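# Place the phone into its case with two arms

## Task

Get the phone inside its case so that it stays there without the robot holding it; then open the gripper and pull the arm away.

## Robot and tools

Robot: two arms, left_arm and right_arm, each ending in a two-finger gripper. Scene frame: origin on the table top midway between the arms, +x out over the table, +z up, left_arm on the +y side. Base of left_arm is at (-0.036, +0.276, 0) m and base of right_arm at (+0.036, -0.286, 0) m. The names left and right do not match image sides. Gripper frame: fingers point along its +z, and they close and open along its y. The reported end_effector_position is the spot between the finger pads, roughly 1 cm short of the tips.

A row is 14 numbers, each in [-1, 1], always for both arms even if one stays still: dx, dy, dz, rx, ry, rz, opening for left_arm, then those seven for right_arm. dx to rz are offsets, not poses, expressed in that gripper's own axes; 1.0 equals 0.6 m of travel or 180 degrees of turn. rx, ry, rz form a single rotation vector. Opening is absolute, not an offset: +1 is fully open (0.094 m), -1 is closed.

execute_actions(actions): a list of actions; each action is a table of up to 15 rows, and each row lasts one control step of 1/30 s. If fewer than 15 rows are given, the last one is held for the remaining steps. Every row's offsets count from the gripper's measured pose when that action began (for the first action, the last pose reported in a result), not from the previous row. An empty list just returns state and images. Per step, the commanded pose is clipped to 70 mm and 16 degrees from the measured pose, so a far target may need several actions; after an action the arm only reaches its last clipped pose.

move(target, speed, blocking): target is one 14-number row as above; offsets are measured from the pose in the latest result that shows one. Each gripper goes in a straight line; both paths finish at the same time, lasting 0.5 to 10 s (longer ones are cut off at 10 s). speed is the top path speed in m/s, 0.002 to 0.5, default 0.25; turning is capped at twice that in rad/s. The opening is sent when the move starts. Paths ignore obstacles and the other arm, and grippers can lag, drift or overshoot speed, mainly near full reach. Faster contact strikes harder, and a target set deeper past contact pushes harder. blocking=false returns after 0.5 s while motion continues; until a result shows the move ended, further moves and execute_actions are rejected, so call wait or stop first. The result adds a "move:" line with the ending (done, off_target, moving, held, fault) and limits acting (paced = pose clipped; held = steps blocked, after which the arm may rush), plus each gripper's distance to its target. If only one arm is named, the other finished normally.

wait(seconds): 0 to 10; lets time pass with each arm holding its last command; returns early when a running move ends. stop(): brakes a running move; fast arms need room; fingers keep moving. zoom_image(camera, region): region [x0, y0, x1, y1] in image pixels, at most 504 by 504, origin top-left. Cameras: cam_head_left, cam_head_right, cam_high, cam_low (504x504), cam_left_wrist, cam_right_wrist (616x616, fisheye). read_manual(section) returns only licence text. finished_scene(scene) ends the current scene irreversibly and reports success; the goal must already be met and stable.

Results: a state line per arm with end_effector_position (m) and end_effector_quat_wxyz in the scene frame (less accurate at long reach); "Hand target" lines show where the controller is currently steering each gripper; grip_measured gives finger opening on the command scale (last Joint positions value is metres); step readings list positions at some steps, with HELD marking steps where an arm's command was held back; "pose unreachable" means the clearance check altered that arm's command. Joint torques are noisy, offset and include friction. MOTOR HOT warns from 75 °C; at 90 °C the arm is stopped for 10 s, and at 100 °C it goes limp and falls (OVER-TEMPERATURE FAULT).

Practical notes: arms tend to finish a centimetre or more low and can sag when sent zero offsets; to hold an arm still, send the correcting offset back to its desired pose in the first call of a reply and zeros afterwards, aiming higher if it still sags. To grasp, keep commanding an opening below grip_measured; about 0.03 below is firm, less is gentler. Thin parts (under about 2 mm) get less force. Joint limits in rad: waist -2.618 to 3.054, shoulder 0 to 3.142, elbow 0 to 3.142, wrist pitch -1.571 to 1.571, wrist yaw -1.571 to 1.571, wrist roll -2.094 to 2.094.

Avoid: knocking or placing any rigid object off the table, letting the arms collide or press on each other, dropping or slamming the phone, and hard pushes. Loose objects may occasionally be nudged by outside disturbance. At the end, the phone must rest in the case on its own, with the gripper opened and withdrawn.

Each tool is called after ">>>" by a JSON object that holds its "op" and its "data".

## Session

>>> {"op": "execute_actions", "data": {"actions": []}}

Scene clock: 0.00 s.
left_arm: end_effector_position=(-0.0681, -0.1551, +0.1574) grip_measured=+1.000 end_effector_quat_wxyz=(-0.162, +0.175, +0.727, -0.644) | right_arm: end_effector_position=(+0.1724, -0.5917, +0.3278) grip_measured=+1.000 end_effector_quat_wxyz=(+0.049, +0.301, +0.875, -0.377)
Joint positions: left_arm=[-1.313  1.669  0.562  0.959  0.653 -1.49   0.094] | right_arm=[-1.025  1.473  1.79  -1.351  0.596 -0.356  0.094]
Joint velocities: left_arm=[ 0.007 -0.007 -0.012 -0.022 -0.007  0.007  0.   ] | right_arm=[-0.012 -0.007  0.002  0.051 -0.037  0.022  0.   ]
Joint torques (N m, as the arm reports them, + toward a larger angle): no reading
Hand target (left_arm): -0.068, -0.156, +0.159; -0.161, +0.177, +0.726, -0.645
Hand target (right_arm): +0.171, -0.592, +0.336; +0.059, +0.307, +0.868, -0.387

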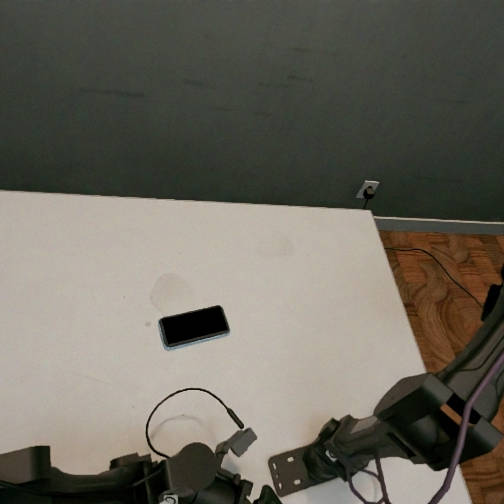

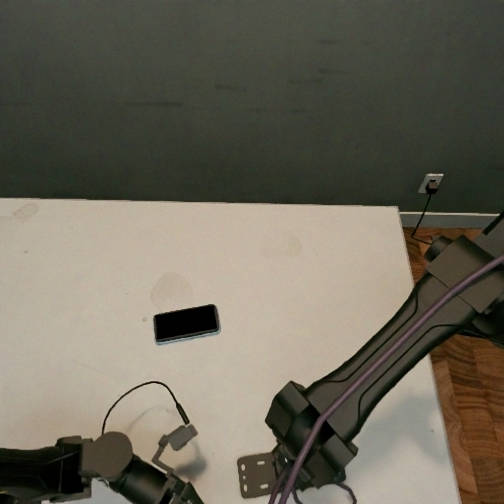

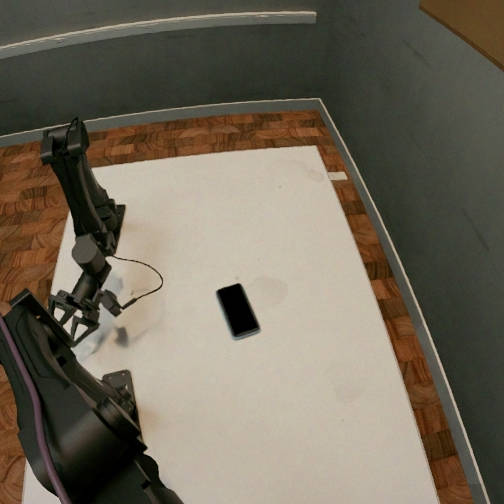

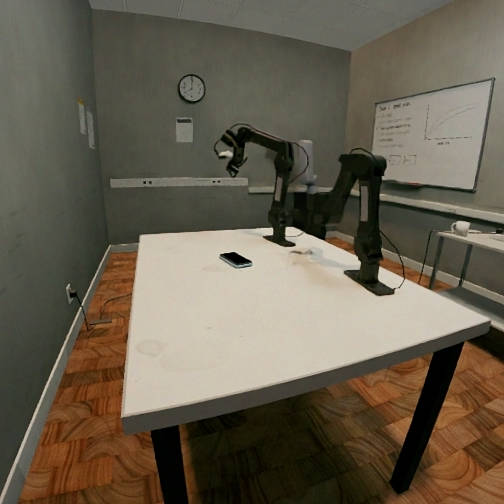

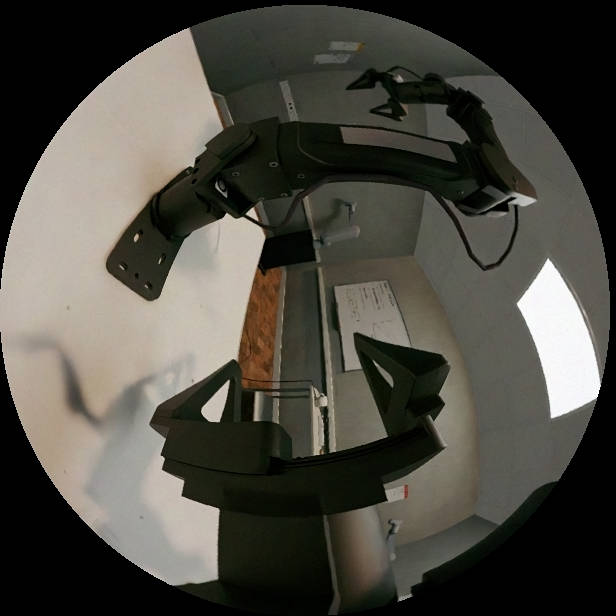

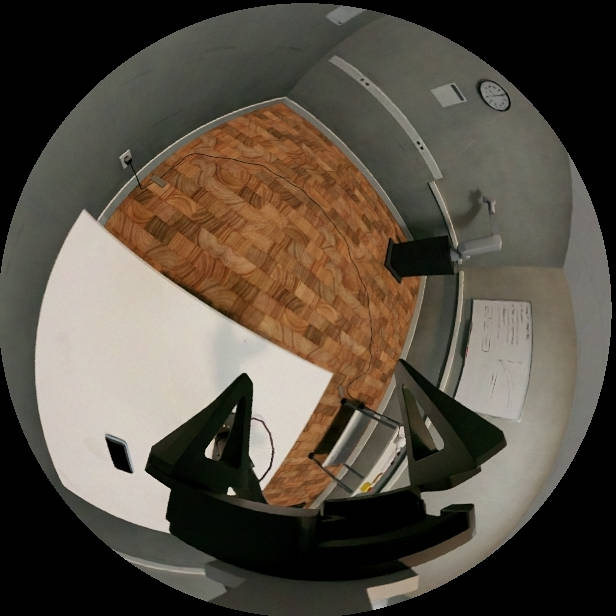

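>>> {"op": "zoom_image", "data": {"camera": "cam_head_left", "region": [130, 280, 260, 370]}}

>>> {"op": "zoom_image", "data": {"camera": "cam_low", "region": [190, 225, 350, 295]}}

>>> {"op": "zoom_image", "data": {"camera": "cam_high", "region": [180, 260, 300, 360]}}

Region (130, 280, 260, 370) of cam_head_left's 504x504 image, scaled by 3.877, with more detail than that image has; it fills the top 349 rows of this view, and the rest is white.

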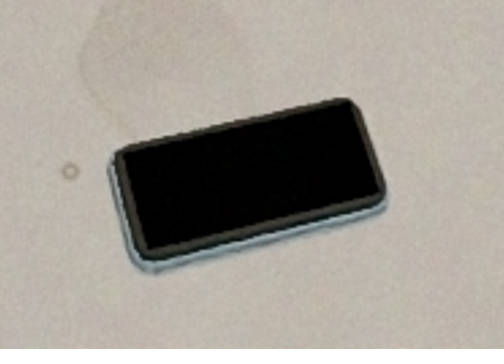

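Region (190, 225, 350, 295) of cam_low's 504x504 image, scaled by 3.150, with more detail than that image has; it fills the top 220 rows of this view, and the rest is white.

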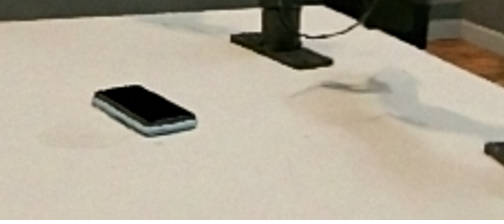

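Region (180, 260, 300, 360) of cam_high's 504x504 image, scaled by 4.200, with more detail than that image has.

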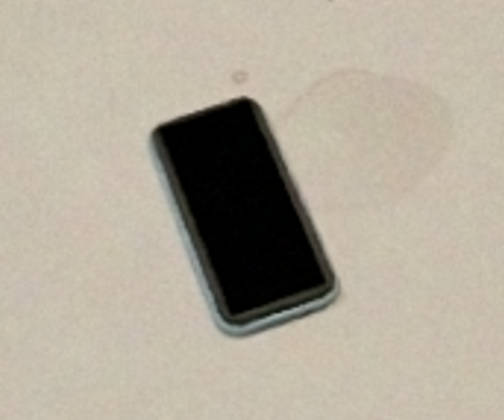

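>>> {"op": "move", "data": {"target": [0.23,-0.1,-0.27,0,0,0,1, 0.321,0.819,-0.448,-0.2296,-0.2227,-0.734,0], "speed": 0.3}}

Scene clock: 6.50 s.
left_arm: end_effector_position=(-0.1199, +0.0418, +0.2316) grip_measured=+1.000 end_effector_quat_wxyz=(-0.165, +0.172, +0.732, -0.638) | right_arm: end_effector_position=(+0.3350, -0.0642, +0.1281) grip_measured=+0.002 end_effector_quat_wxyz=(+0.033, +0.777, -0.628, +0.017)
Joint positions: left_arm=[-1.529  0.284  0.336 -0.198  0.439 -1.532  0.094] | right_arm=[ 0.483  2.023  1.861 -1.465  0.048 -1.123  0.047]
Joint velocities: left_arm=[-0.022 -0.007 -0.012 -0.022 -0.022 -0.066  0.   ] | right_arm=[-0.002  0.002 -0.017  0.007 -0.022 -0.051 -0.   ]
Joint torques (N m, as the arm reports them, + toward a larger angle): left_arm=[-0.8   0.21 11.43  1.87  0.   -0.09] | right_arm=[ 0.43 -9.91  9.07 -0.08 -0.07 -0.1 ]
Hand target (left_arm): -0.121, +0.047, +0.243; -0.165, +0.173, +0.726, -0.645
Hand target (right_arm): +0.335, -0.058, +0.138; +0.019, +0.783, -0.621, +0.011
Off the commanded pose (left_arm): 0.007 m, 1 deg.
Off the commanded pose (right_arm): 0.026 m, 4 deg.
move: off_target (right_arm)
camera_calibration (this result's frames):
cam_left_wrist: T_world_to_cam=[[-0.178368, 0.0404389, 0.983132, -0.259196], [-0.572096, 0.808654, -0.137057, -0.0310992], [-0.800557, -0.586893, -0.121103, 0.0822427], [0, 0, 0, 1]] pos_world=[0.00181586, 0.0838977, 0.260522]
cam_right_wrist: T_world_to_cam=[[0.997556, 0.050458, -0.0483343, -0.311717], [0.0695863, -0.780003, 0.621894, -0.10914], [-0.0063214, -0.623738, -0.781608, 0.161447], [0, 0, 0, 1]] pos_world=[0.319571, 0.0312993, 0.178995]

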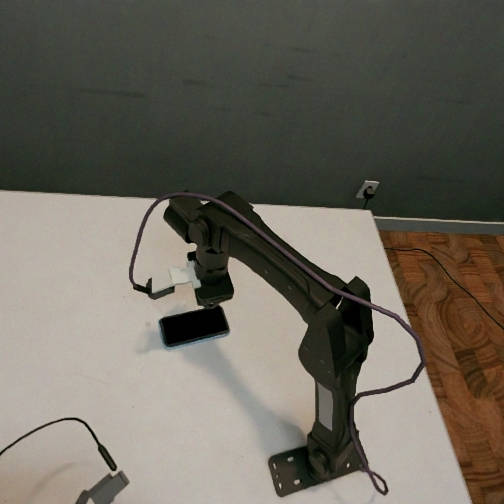

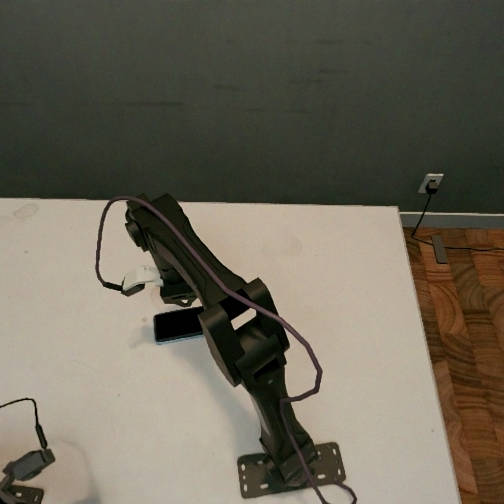

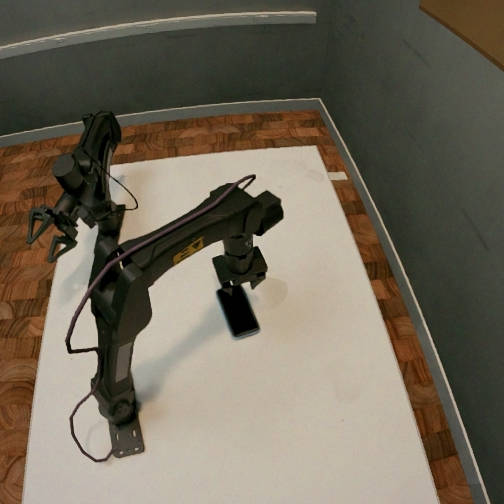

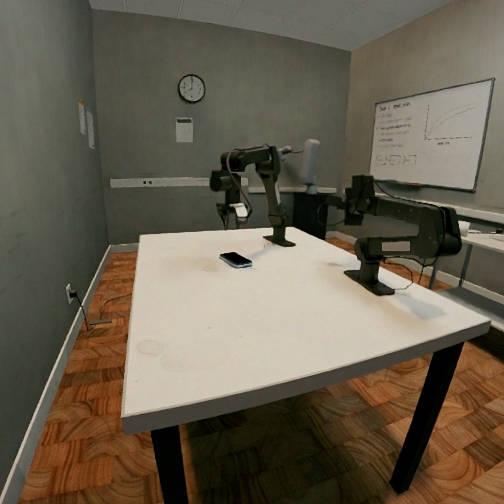

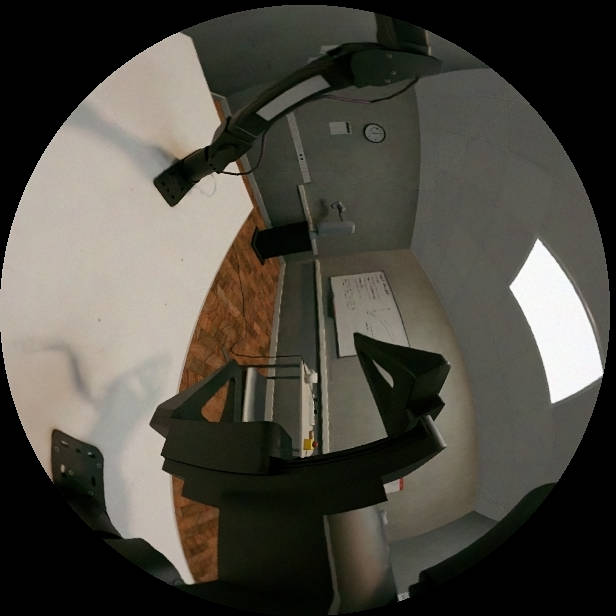

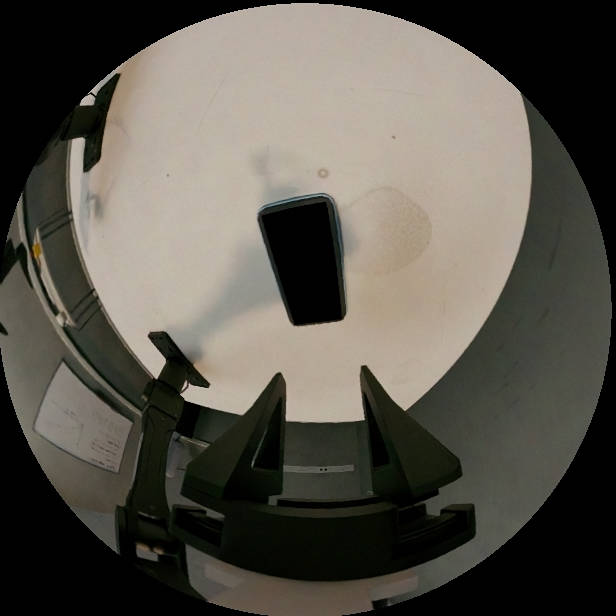

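>>> {"op": "zoom_image", "data": {"camera": "cam_right_wrist", "region": [230, 170, 390, 340]}}

Region (230, 170, 390, 340) of cam_right_wrist's 616x616 image, scaled by 2.965, with more detail than that image has; it fills the left 474 columns of this view, and the rest is white.

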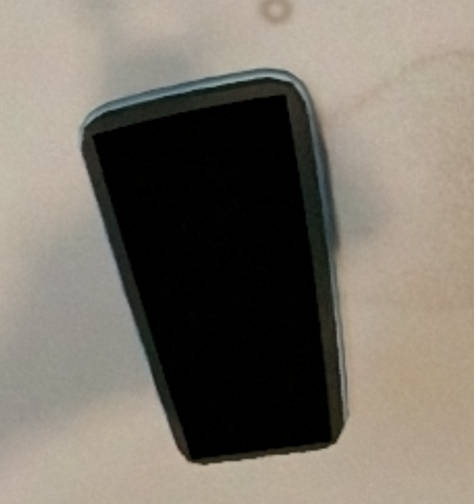

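>>> {"op": "move", "data": {"target": [0,0,0,0,0,0,1, -0.127,0.017,0.115,0.01,-0.022,-0.011,-0.1], "speed": 0.15}}

Scene clock: 9.60 s.
left_arm: end_effector_position=(-0.1197, +0.0417, +0.2312) grip_measured=+1.000 end_effector_quat_wxyz=(-0.165, +0.171, +0.733, -0.637) | right_arm: end_effector_position=(+0.3120, -0.0014, +0.0546) grip_measured=-0.098 end_effector_quat_wxyz=(+0.008, +0.791, -0.611, +0.009)
Joint positions: left_arm=[-1.529  0.284  0.336 -0.2    0.437 -1.532  0.094] | right_arm=[ 0.631  2.095  1.678 -1.168  0.019 -1.019  0.042]
Joint velocities: left_arm=[-0.007 -0.002 -0.012 -0.022  0.022  0.022  0.   ] | right_arm=[ 0.017 -0.007  0.002  0.081  0.037  0.007  0.   ]
Joint torques (N m, as the arm reports them, + toward a larger angle): left_arm=[ 0.01  2.17  8.94  2.16  0.07 -0.02] | right_arm=[  0.17 -10.83   5.14   0.31  -0.03   0.11]
Hand target (left_arm): -0.120, +0.042, +0.232; -0.165, +0.172, +0.732, -0.638
Hand target (right_arm): +0.310, +0.002, +0.054; -0.000, +0.789, -0.615, +0.002
Off the commanded pose (left_arm): 0.000 m, 0 deg.
Off the commanded pose (right_arm): 0.006 m, 2 deg.
move: done
camera_calibration (this result's frames):
cam_left_wrist: T_world_to_cam=[[-0.178709, 0.0386795, 0.983141, -0.258759], [-0.573277, 0.807997, -0.135995, -0.0313111], [-0.799635, -0.587916, -0.122222, 0.0827626], [0, 0, 0, 1]] pos_world=[0.00198747, 0.0839654, 0.260254]
cam_right_wrist: T_world_to_cam=[[0.995041, 0.095522, -0.0277392, -0.295732], [0.0936849, -0.806301, 0.584039, -0.0183157], [0.0334224, -0.583741, -0.811252, 0.132202], [0, 0, 0, 1]] pos_world=[0.291563, 0.0906526, 0.109743]

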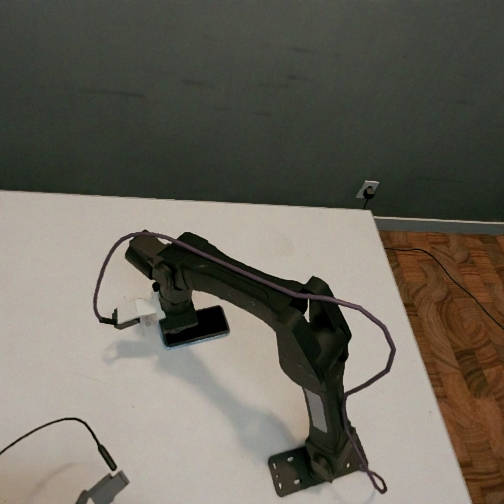

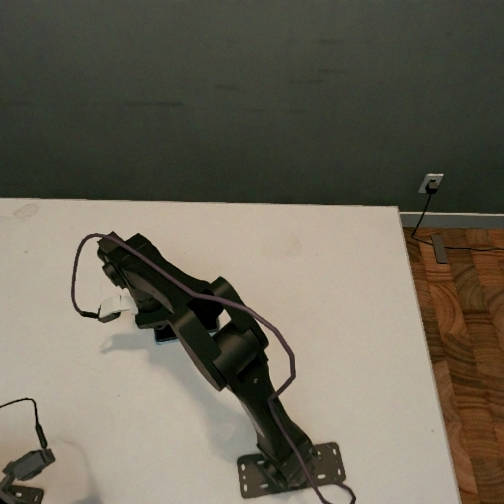

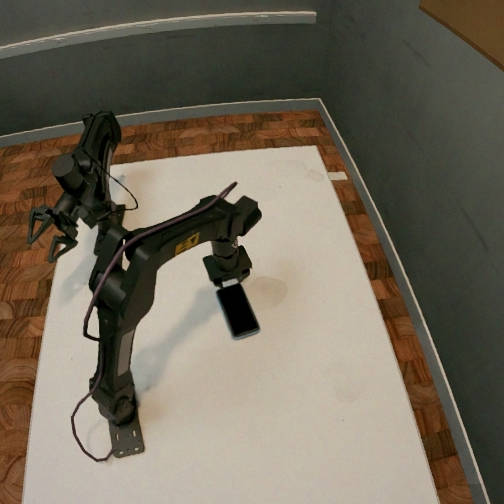

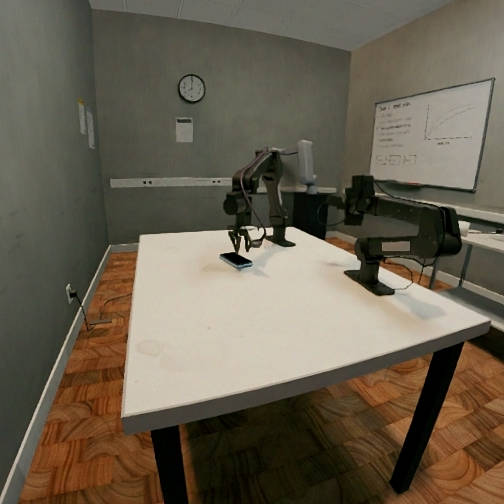

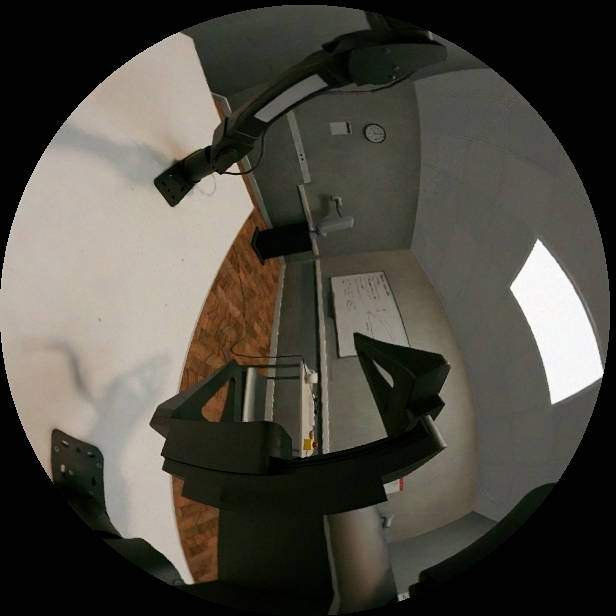

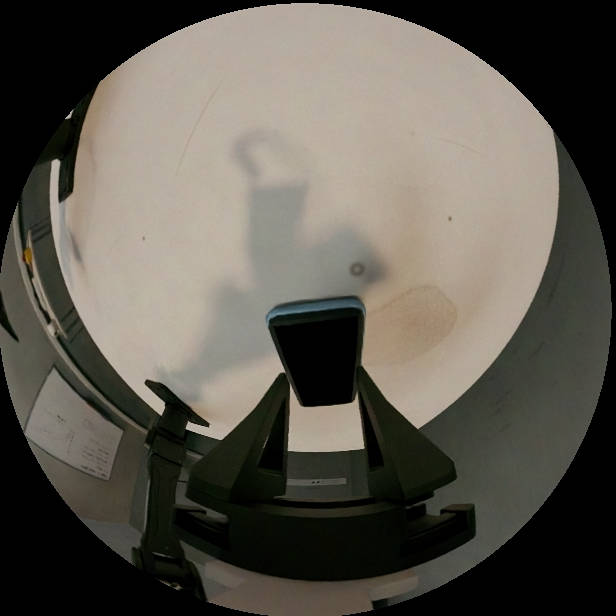

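>>> {"op": "move", "data": {"target": [0,0,0,0,0,0,1, -0.008,0.007,0.05,0,0,0,-0.1], "speed": 0.03}}

>>> {"op": "zoom_image", "data": {"camera": "cam_low", "region": [200, 225, 280, 280]}}

>>> {"op": "zoom_image", "data": {"camera": "cam_right_wrist", "region": [230, 280, 410, 440]}}

Scene clock: 11.37 s.
left_arm: end_effector_position=(-0.1197, +0.0417, +0.2312) grip_measured=+1.000 end_effector_quat_wxyz=(-0.165, +0.171, +0.733, -0.637) | right_arm: end_effector_position=(+0.3108, -0.0027, +0.0276) grip_measured=-0.098 end_effector_quat_wxyz=(+0.011, +0.790, -0.612, +0.008)
Joint positions: left_arm=[-1.529  0.284  0.336 -0.2    0.437 -1.532  0.094] | right_arm=[ 0.631  2.119  1.606 -1.078  0.019 -1.016  0.042]
Joint velocities: left_arm=[ 0.007  0.027 -0.007 -0.007 -0.022 -0.037  0.   ] | right_arm=[-0.007 -0.002  0.007  0.037 -0.007  0.081 -0.001]
Joint torques (N m, as the arm reports them, + toward a larger angle): left_arm=[-0.02  2.17  8.93  2.14  0.06 -0.03] | right_arm=[  1.05 -10.32   4.94   0.27   0.07   0.13]
Hand target (left_arm): -0.120, +0.042, +0.231; -0.165, +0.171, +0.733, -0.637
Hand target (right_arm): +0.307, +0.001, +0.025; +0.008, +0.791, -0.611, +0.009
Off the commanded pose (left_arm): 0.000 m, 0 deg.
Off the commanded pose (right_arm): 0.007 m, 0 deg.
move: done
camera_calibration (this result's frames):
cam_left_wrist: T_world_to_cam=[[-0.178709, 0.0386795, 0.983141, -0.258759], [-0.573277, 0.807997, -0.135995, -0.0313111], [-0.799635, -0.587916, -0.122222, 0.0827626], [0, 0, 0, 1]] pos_world=[0.00198747, 0.0839654, 0.260254]
cam_right_wrist: T_world_to_cam=[[0.995141, 0.0927064, -0.0331534, -0.295097], [0.0944344, -0.803489, 0.587782, -0.00375426], [0.0278528, -0.588057, -0.80834, 0.11128], [0, 0, 0, 1]] pos_world=[0.290919, 0.08978, 0.0823755]

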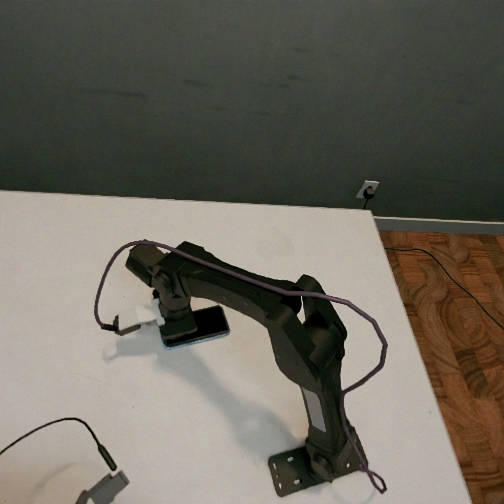

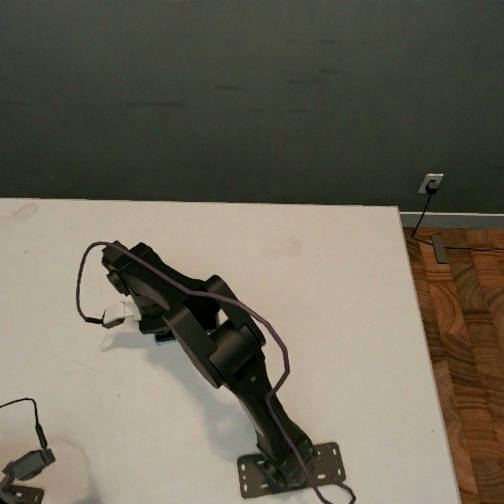

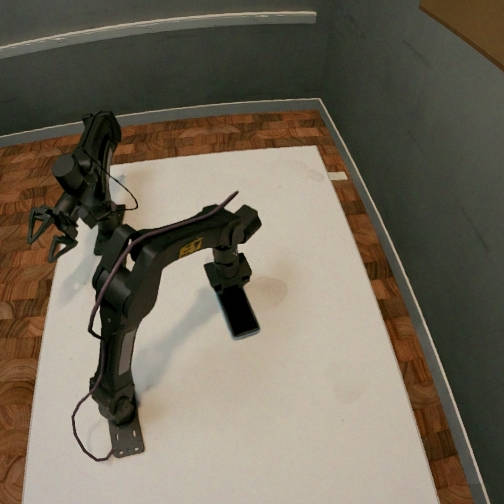

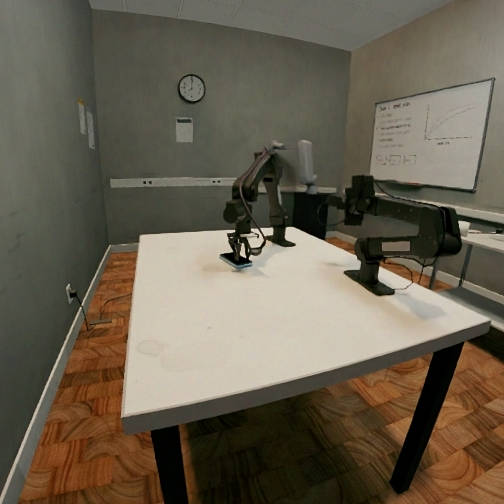

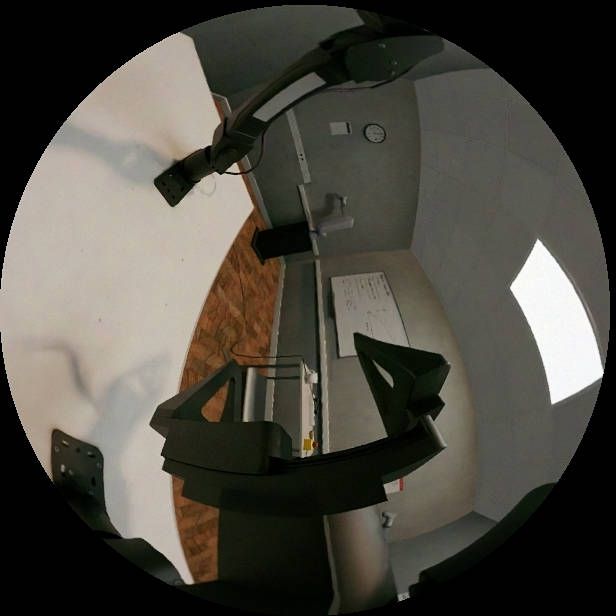

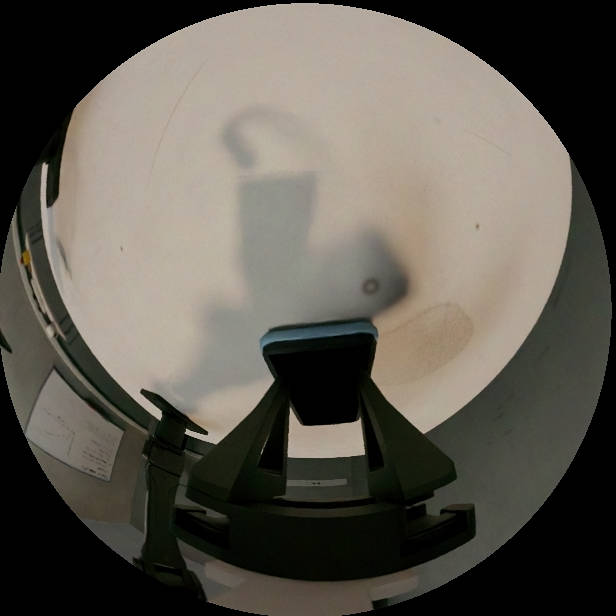

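Region (200, 225, 280, 280) of cam_low's 504x504 image, scaled by 6.300, with more detail than that image has; it fills the top 346 rows of this view, and the rest is white.

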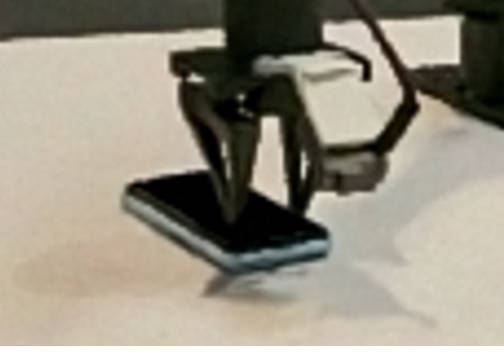

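Region (230, 280, 410, 440) of cam_right_wrist's 616x616 image, scaled by 2.800, with more detail than that image has.

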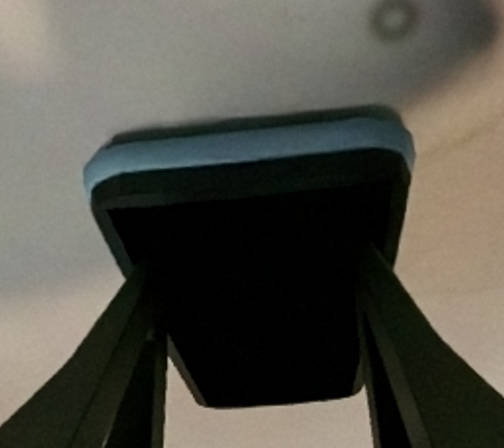

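>>> {"op": "move", "data": {"target": [0,0,0,0,0,0,1, -0.01,0,0.022,0,0,0,-0.15], "speed": 0.02}}

>>> {"op": "zoom_image", "data": {"camera": "cam_low", "region": [200, 225, 280, 280]}}

>>> {"op": "zoom_image", "data": {"camera": "cam_right_wrist", "region": [230, 280, 410, 440]}}

Scene clock: 12.50 s.
left_arm: end_effector_position=(-0.1197, +0.0417, +0.2312) grip_measured=+1.000 end_effector_quat_wxyz=(-0.165, +0.171, +0.733, -0.637) | right_arm: end_effector_position=(+0.3108, -0.0027, +0.0211) grip_measured=-0.148 end_effector_quat_wxyz=(+0.017, +0.790, -0.612, +0.008)
Joint positions: left_arm=[-1.529  0.284  0.336 -0.2    0.437 -1.532  0.094] | right_arm=[ 0.631  2.136  1.606 -1.072  0.019 -1.016  0.04 ]
Joint velocities: left_arm=[ 0.002  0.002 -0.002 -0.081  0.022 -0.022  0.   ] | right_arm=[-0.017 -0.007 -0.007 -0.066 -0.081  0.022  0.001]
Joint torques (N m, as the arm reports them, + toward a larger angle): left_arm=[-0.01  2.18  8.95  2.15  0.06 -0.02] | right_arm=[ 0.97 -9.66  4.91  0.45  0.06  0.11]
Hand target (left_arm): -0.120, +0.042, +0.231; -0.165, +0.171, +0.733, -0.637
Hand target (right_arm): +0.309, +0.003, +0.014; +0.011, +0.790, -0.612, +0.008
Off the commanded pose (left_arm): 0.000 m, 0 deg.
Off the commanded pose (right_arm): 0.009 m, 1 deg.
move: done
camera_calibration (this result's frames):
cam_left_wrist: T_world_to_cam=[[-0.178709, 0.0386795, 0.983141, -0.258759], [-0.573277, 0.807997, -0.135995, -0.0313111], [-0.799635, -0.587916, -0.122222, 0.0827626], [0, 0, 0, 1]] pos_world=[0.00198747, 0.0839654, 0.260254]
cam_right_wrist: T_world_to_cam=[[0.994867, 0.0924196, -0.0412197, -0.29505], [0.0987978, -0.798934, 0.593248, -0.00140734], [0.0218959, -0.594275, -0.803964, 0.107777], [0, 0, 0, 1]] pos_world=[0.291314, 0.0901932, 0.0753219]

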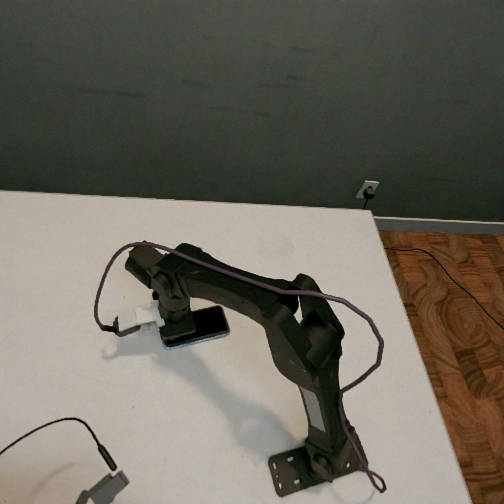

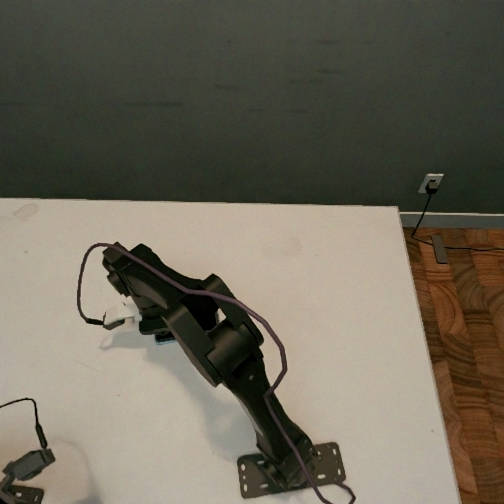

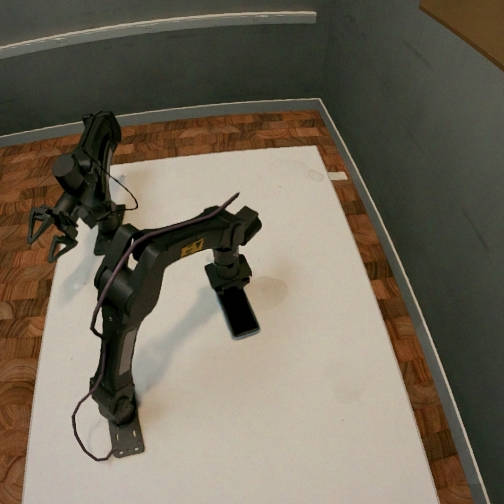

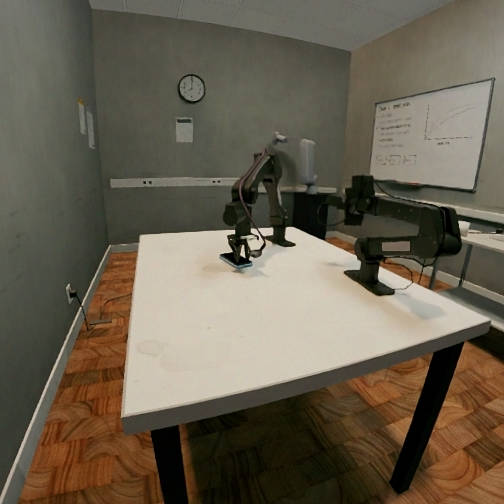

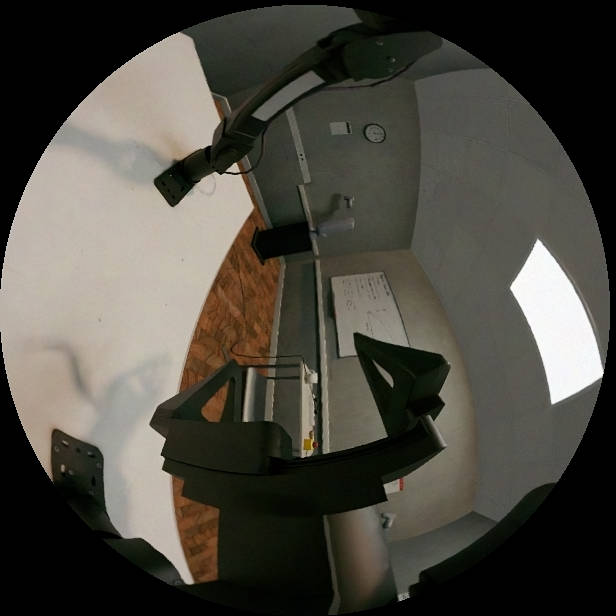

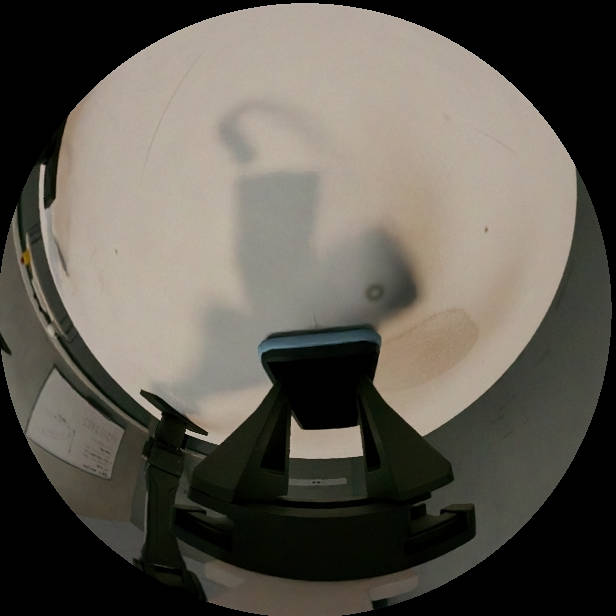

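Region (200, 225, 280, 280) of cam_low's 504x504 image, scaled by 6.300, with more detail than that image has; it fills the top 346 rows of this view, and the rest is white.

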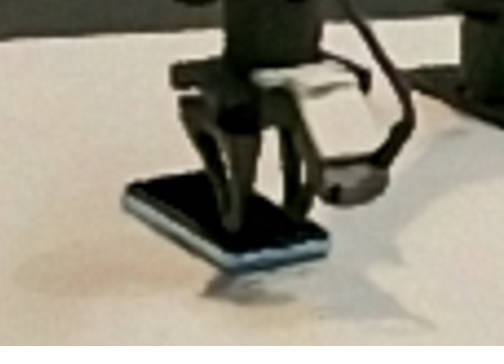

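Region (230, 280, 410, 440) of cam_right_wrist's 616x616 image, scaled by 2.800, with more detail than that image has.

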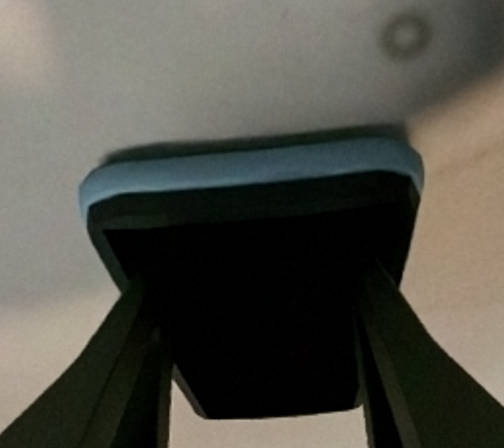

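>>> {"op": "move", "data": {"target": [0,0,0,0,0,0,1, -0.005,0,0.04,0,0,0,-0.15], "speed": 0.02}}

>>> {"op": "zoom_image", "data": {"camera": "cam_low", "region": [200, 225, 280, 280]}}

>>> {"op": "zoom_image", "data": {"camera": "cam_right_wrist", "region": [230, 280, 410, 440]}}

Scene clock: 14.23 s.
left_arm: end_effector_position=(-0.1197, +0.0417, +0.2312) grip_measured=+1.000 end_effector_quat_wxyz=(-0.165, +0.171, +0.733, -0.637) | right_arm: end_effector_position=(+0.3113, -0.0028, +0.0149) grip_measured=-0.148 end_effector_quat_wxyz=(+0.015, +0.790, -0.613, +0.009)
Joint positions: left_arm=[-1.529  0.284  0.336 -0.2    0.437 -1.532  0.094] | right_arm=[ 0.631  2.142  1.59  -1.047  0.022 -1.016  0.04 ]
Joint velocities: left_arm=[ 0.002  0.002  0.022 -0.051 -0.037 -0.051  0.   ] | right_arm=[-0.017  0.007 -0.017  0.051 -0.007  0.11   0.   ]
Joint torques (N m, as the arm reports them, + toward a larger angle): left_arm=[-0.01  2.17  8.95  2.14  0.06 -0.02] | right_arm=[ 0.41 -8.24  3.62  0.67  0.08  0.05]
Hand target (left_arm): -0.120, +0.042, +0.231; -0.165, +0.171, +0.733, -0.637
Hand target (right_arm): +0.310, -0.001, -0.002; +0.017, +0.790, -0.612, +0.008
Off the commanded pose (left_arm): 0.000 m, 0 deg.
Off the commanded pose (right_arm): 0.018 m, 0 deg.
move: off_target (right_arm)
camera_calibration (this result's frames):
cam_left_wrist: T_world_to_cam=[[-0.178709, 0.0386795, 0.983141, -0.258759], [-0.573277, 0.807997, -0.135995, -0.0313111], [-0.799635, -0.587916, -0.122222, 0.0827626], [0, 0, 0, 1]] pos_world=[0.00198747, 0.0839654, 0.260254]
cam_right_wrist: T_world_to_cam=[[0.995043, 0.0921229, -0.0374432, -0.29594], [0.0963091, -0.799011, 0.593554, 0.00285972], [0.0247624, -0.594218, -0.803923, 0.10185], [0, 0, 0, 1]] pos_world=[0.291676, 0.090069, 0.0691014]

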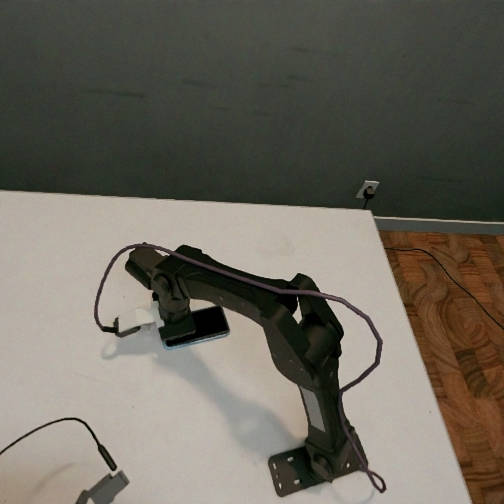

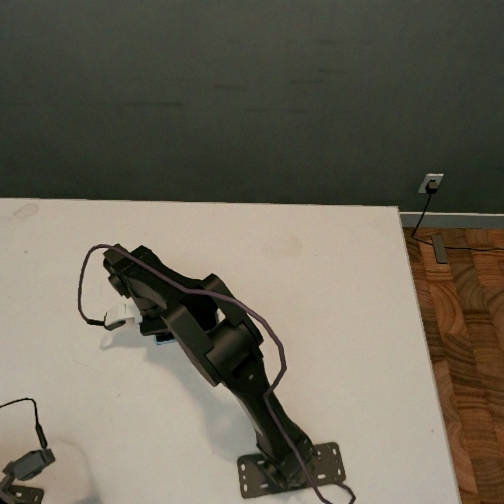

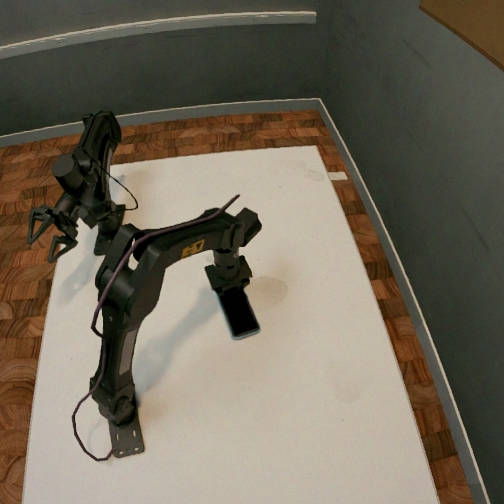

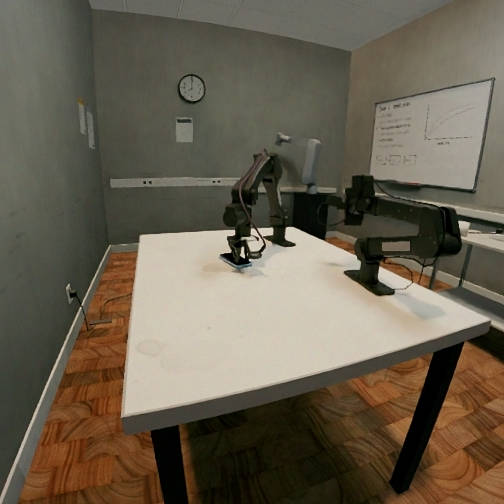

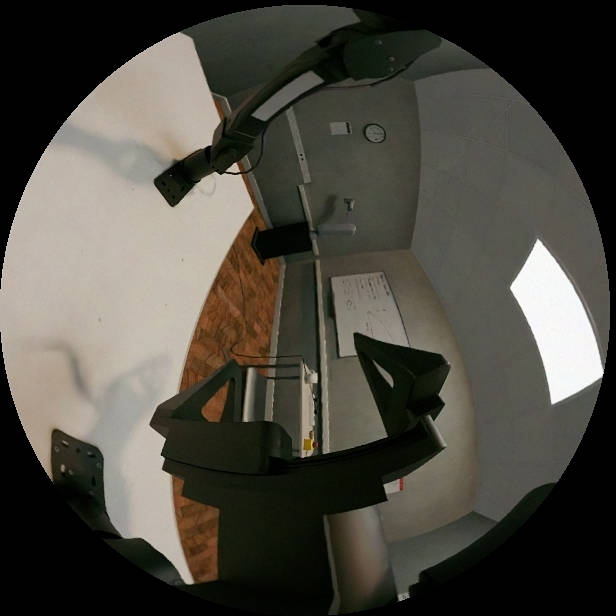

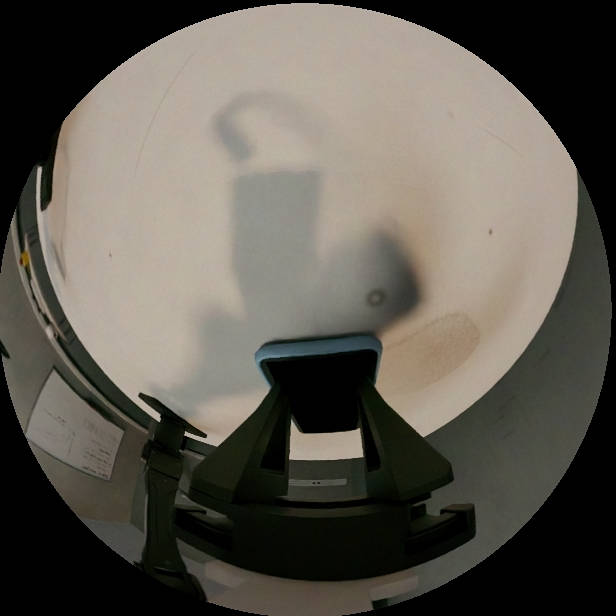

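Region (200, 225, 280, 280) of cam_low's 504x504 image, scaled by 6.300, with more detail than that image has; it fills the top 346 rows of this view, and the rest is white.

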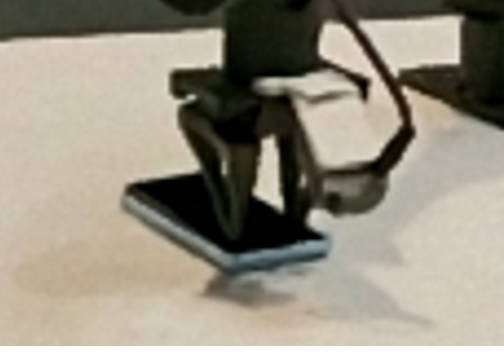

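Region (230, 280, 410, 440) of cam_right_wrist's 616x616 image, scaled by 2.800, with more detail than that image has.

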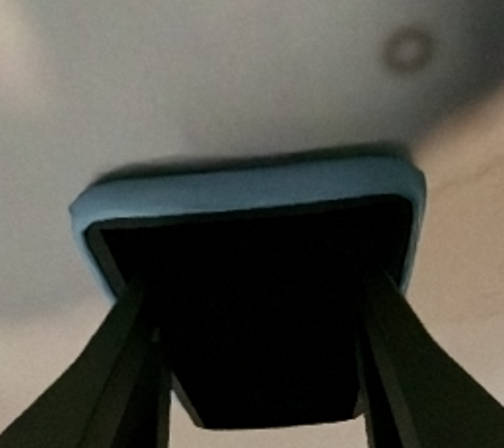

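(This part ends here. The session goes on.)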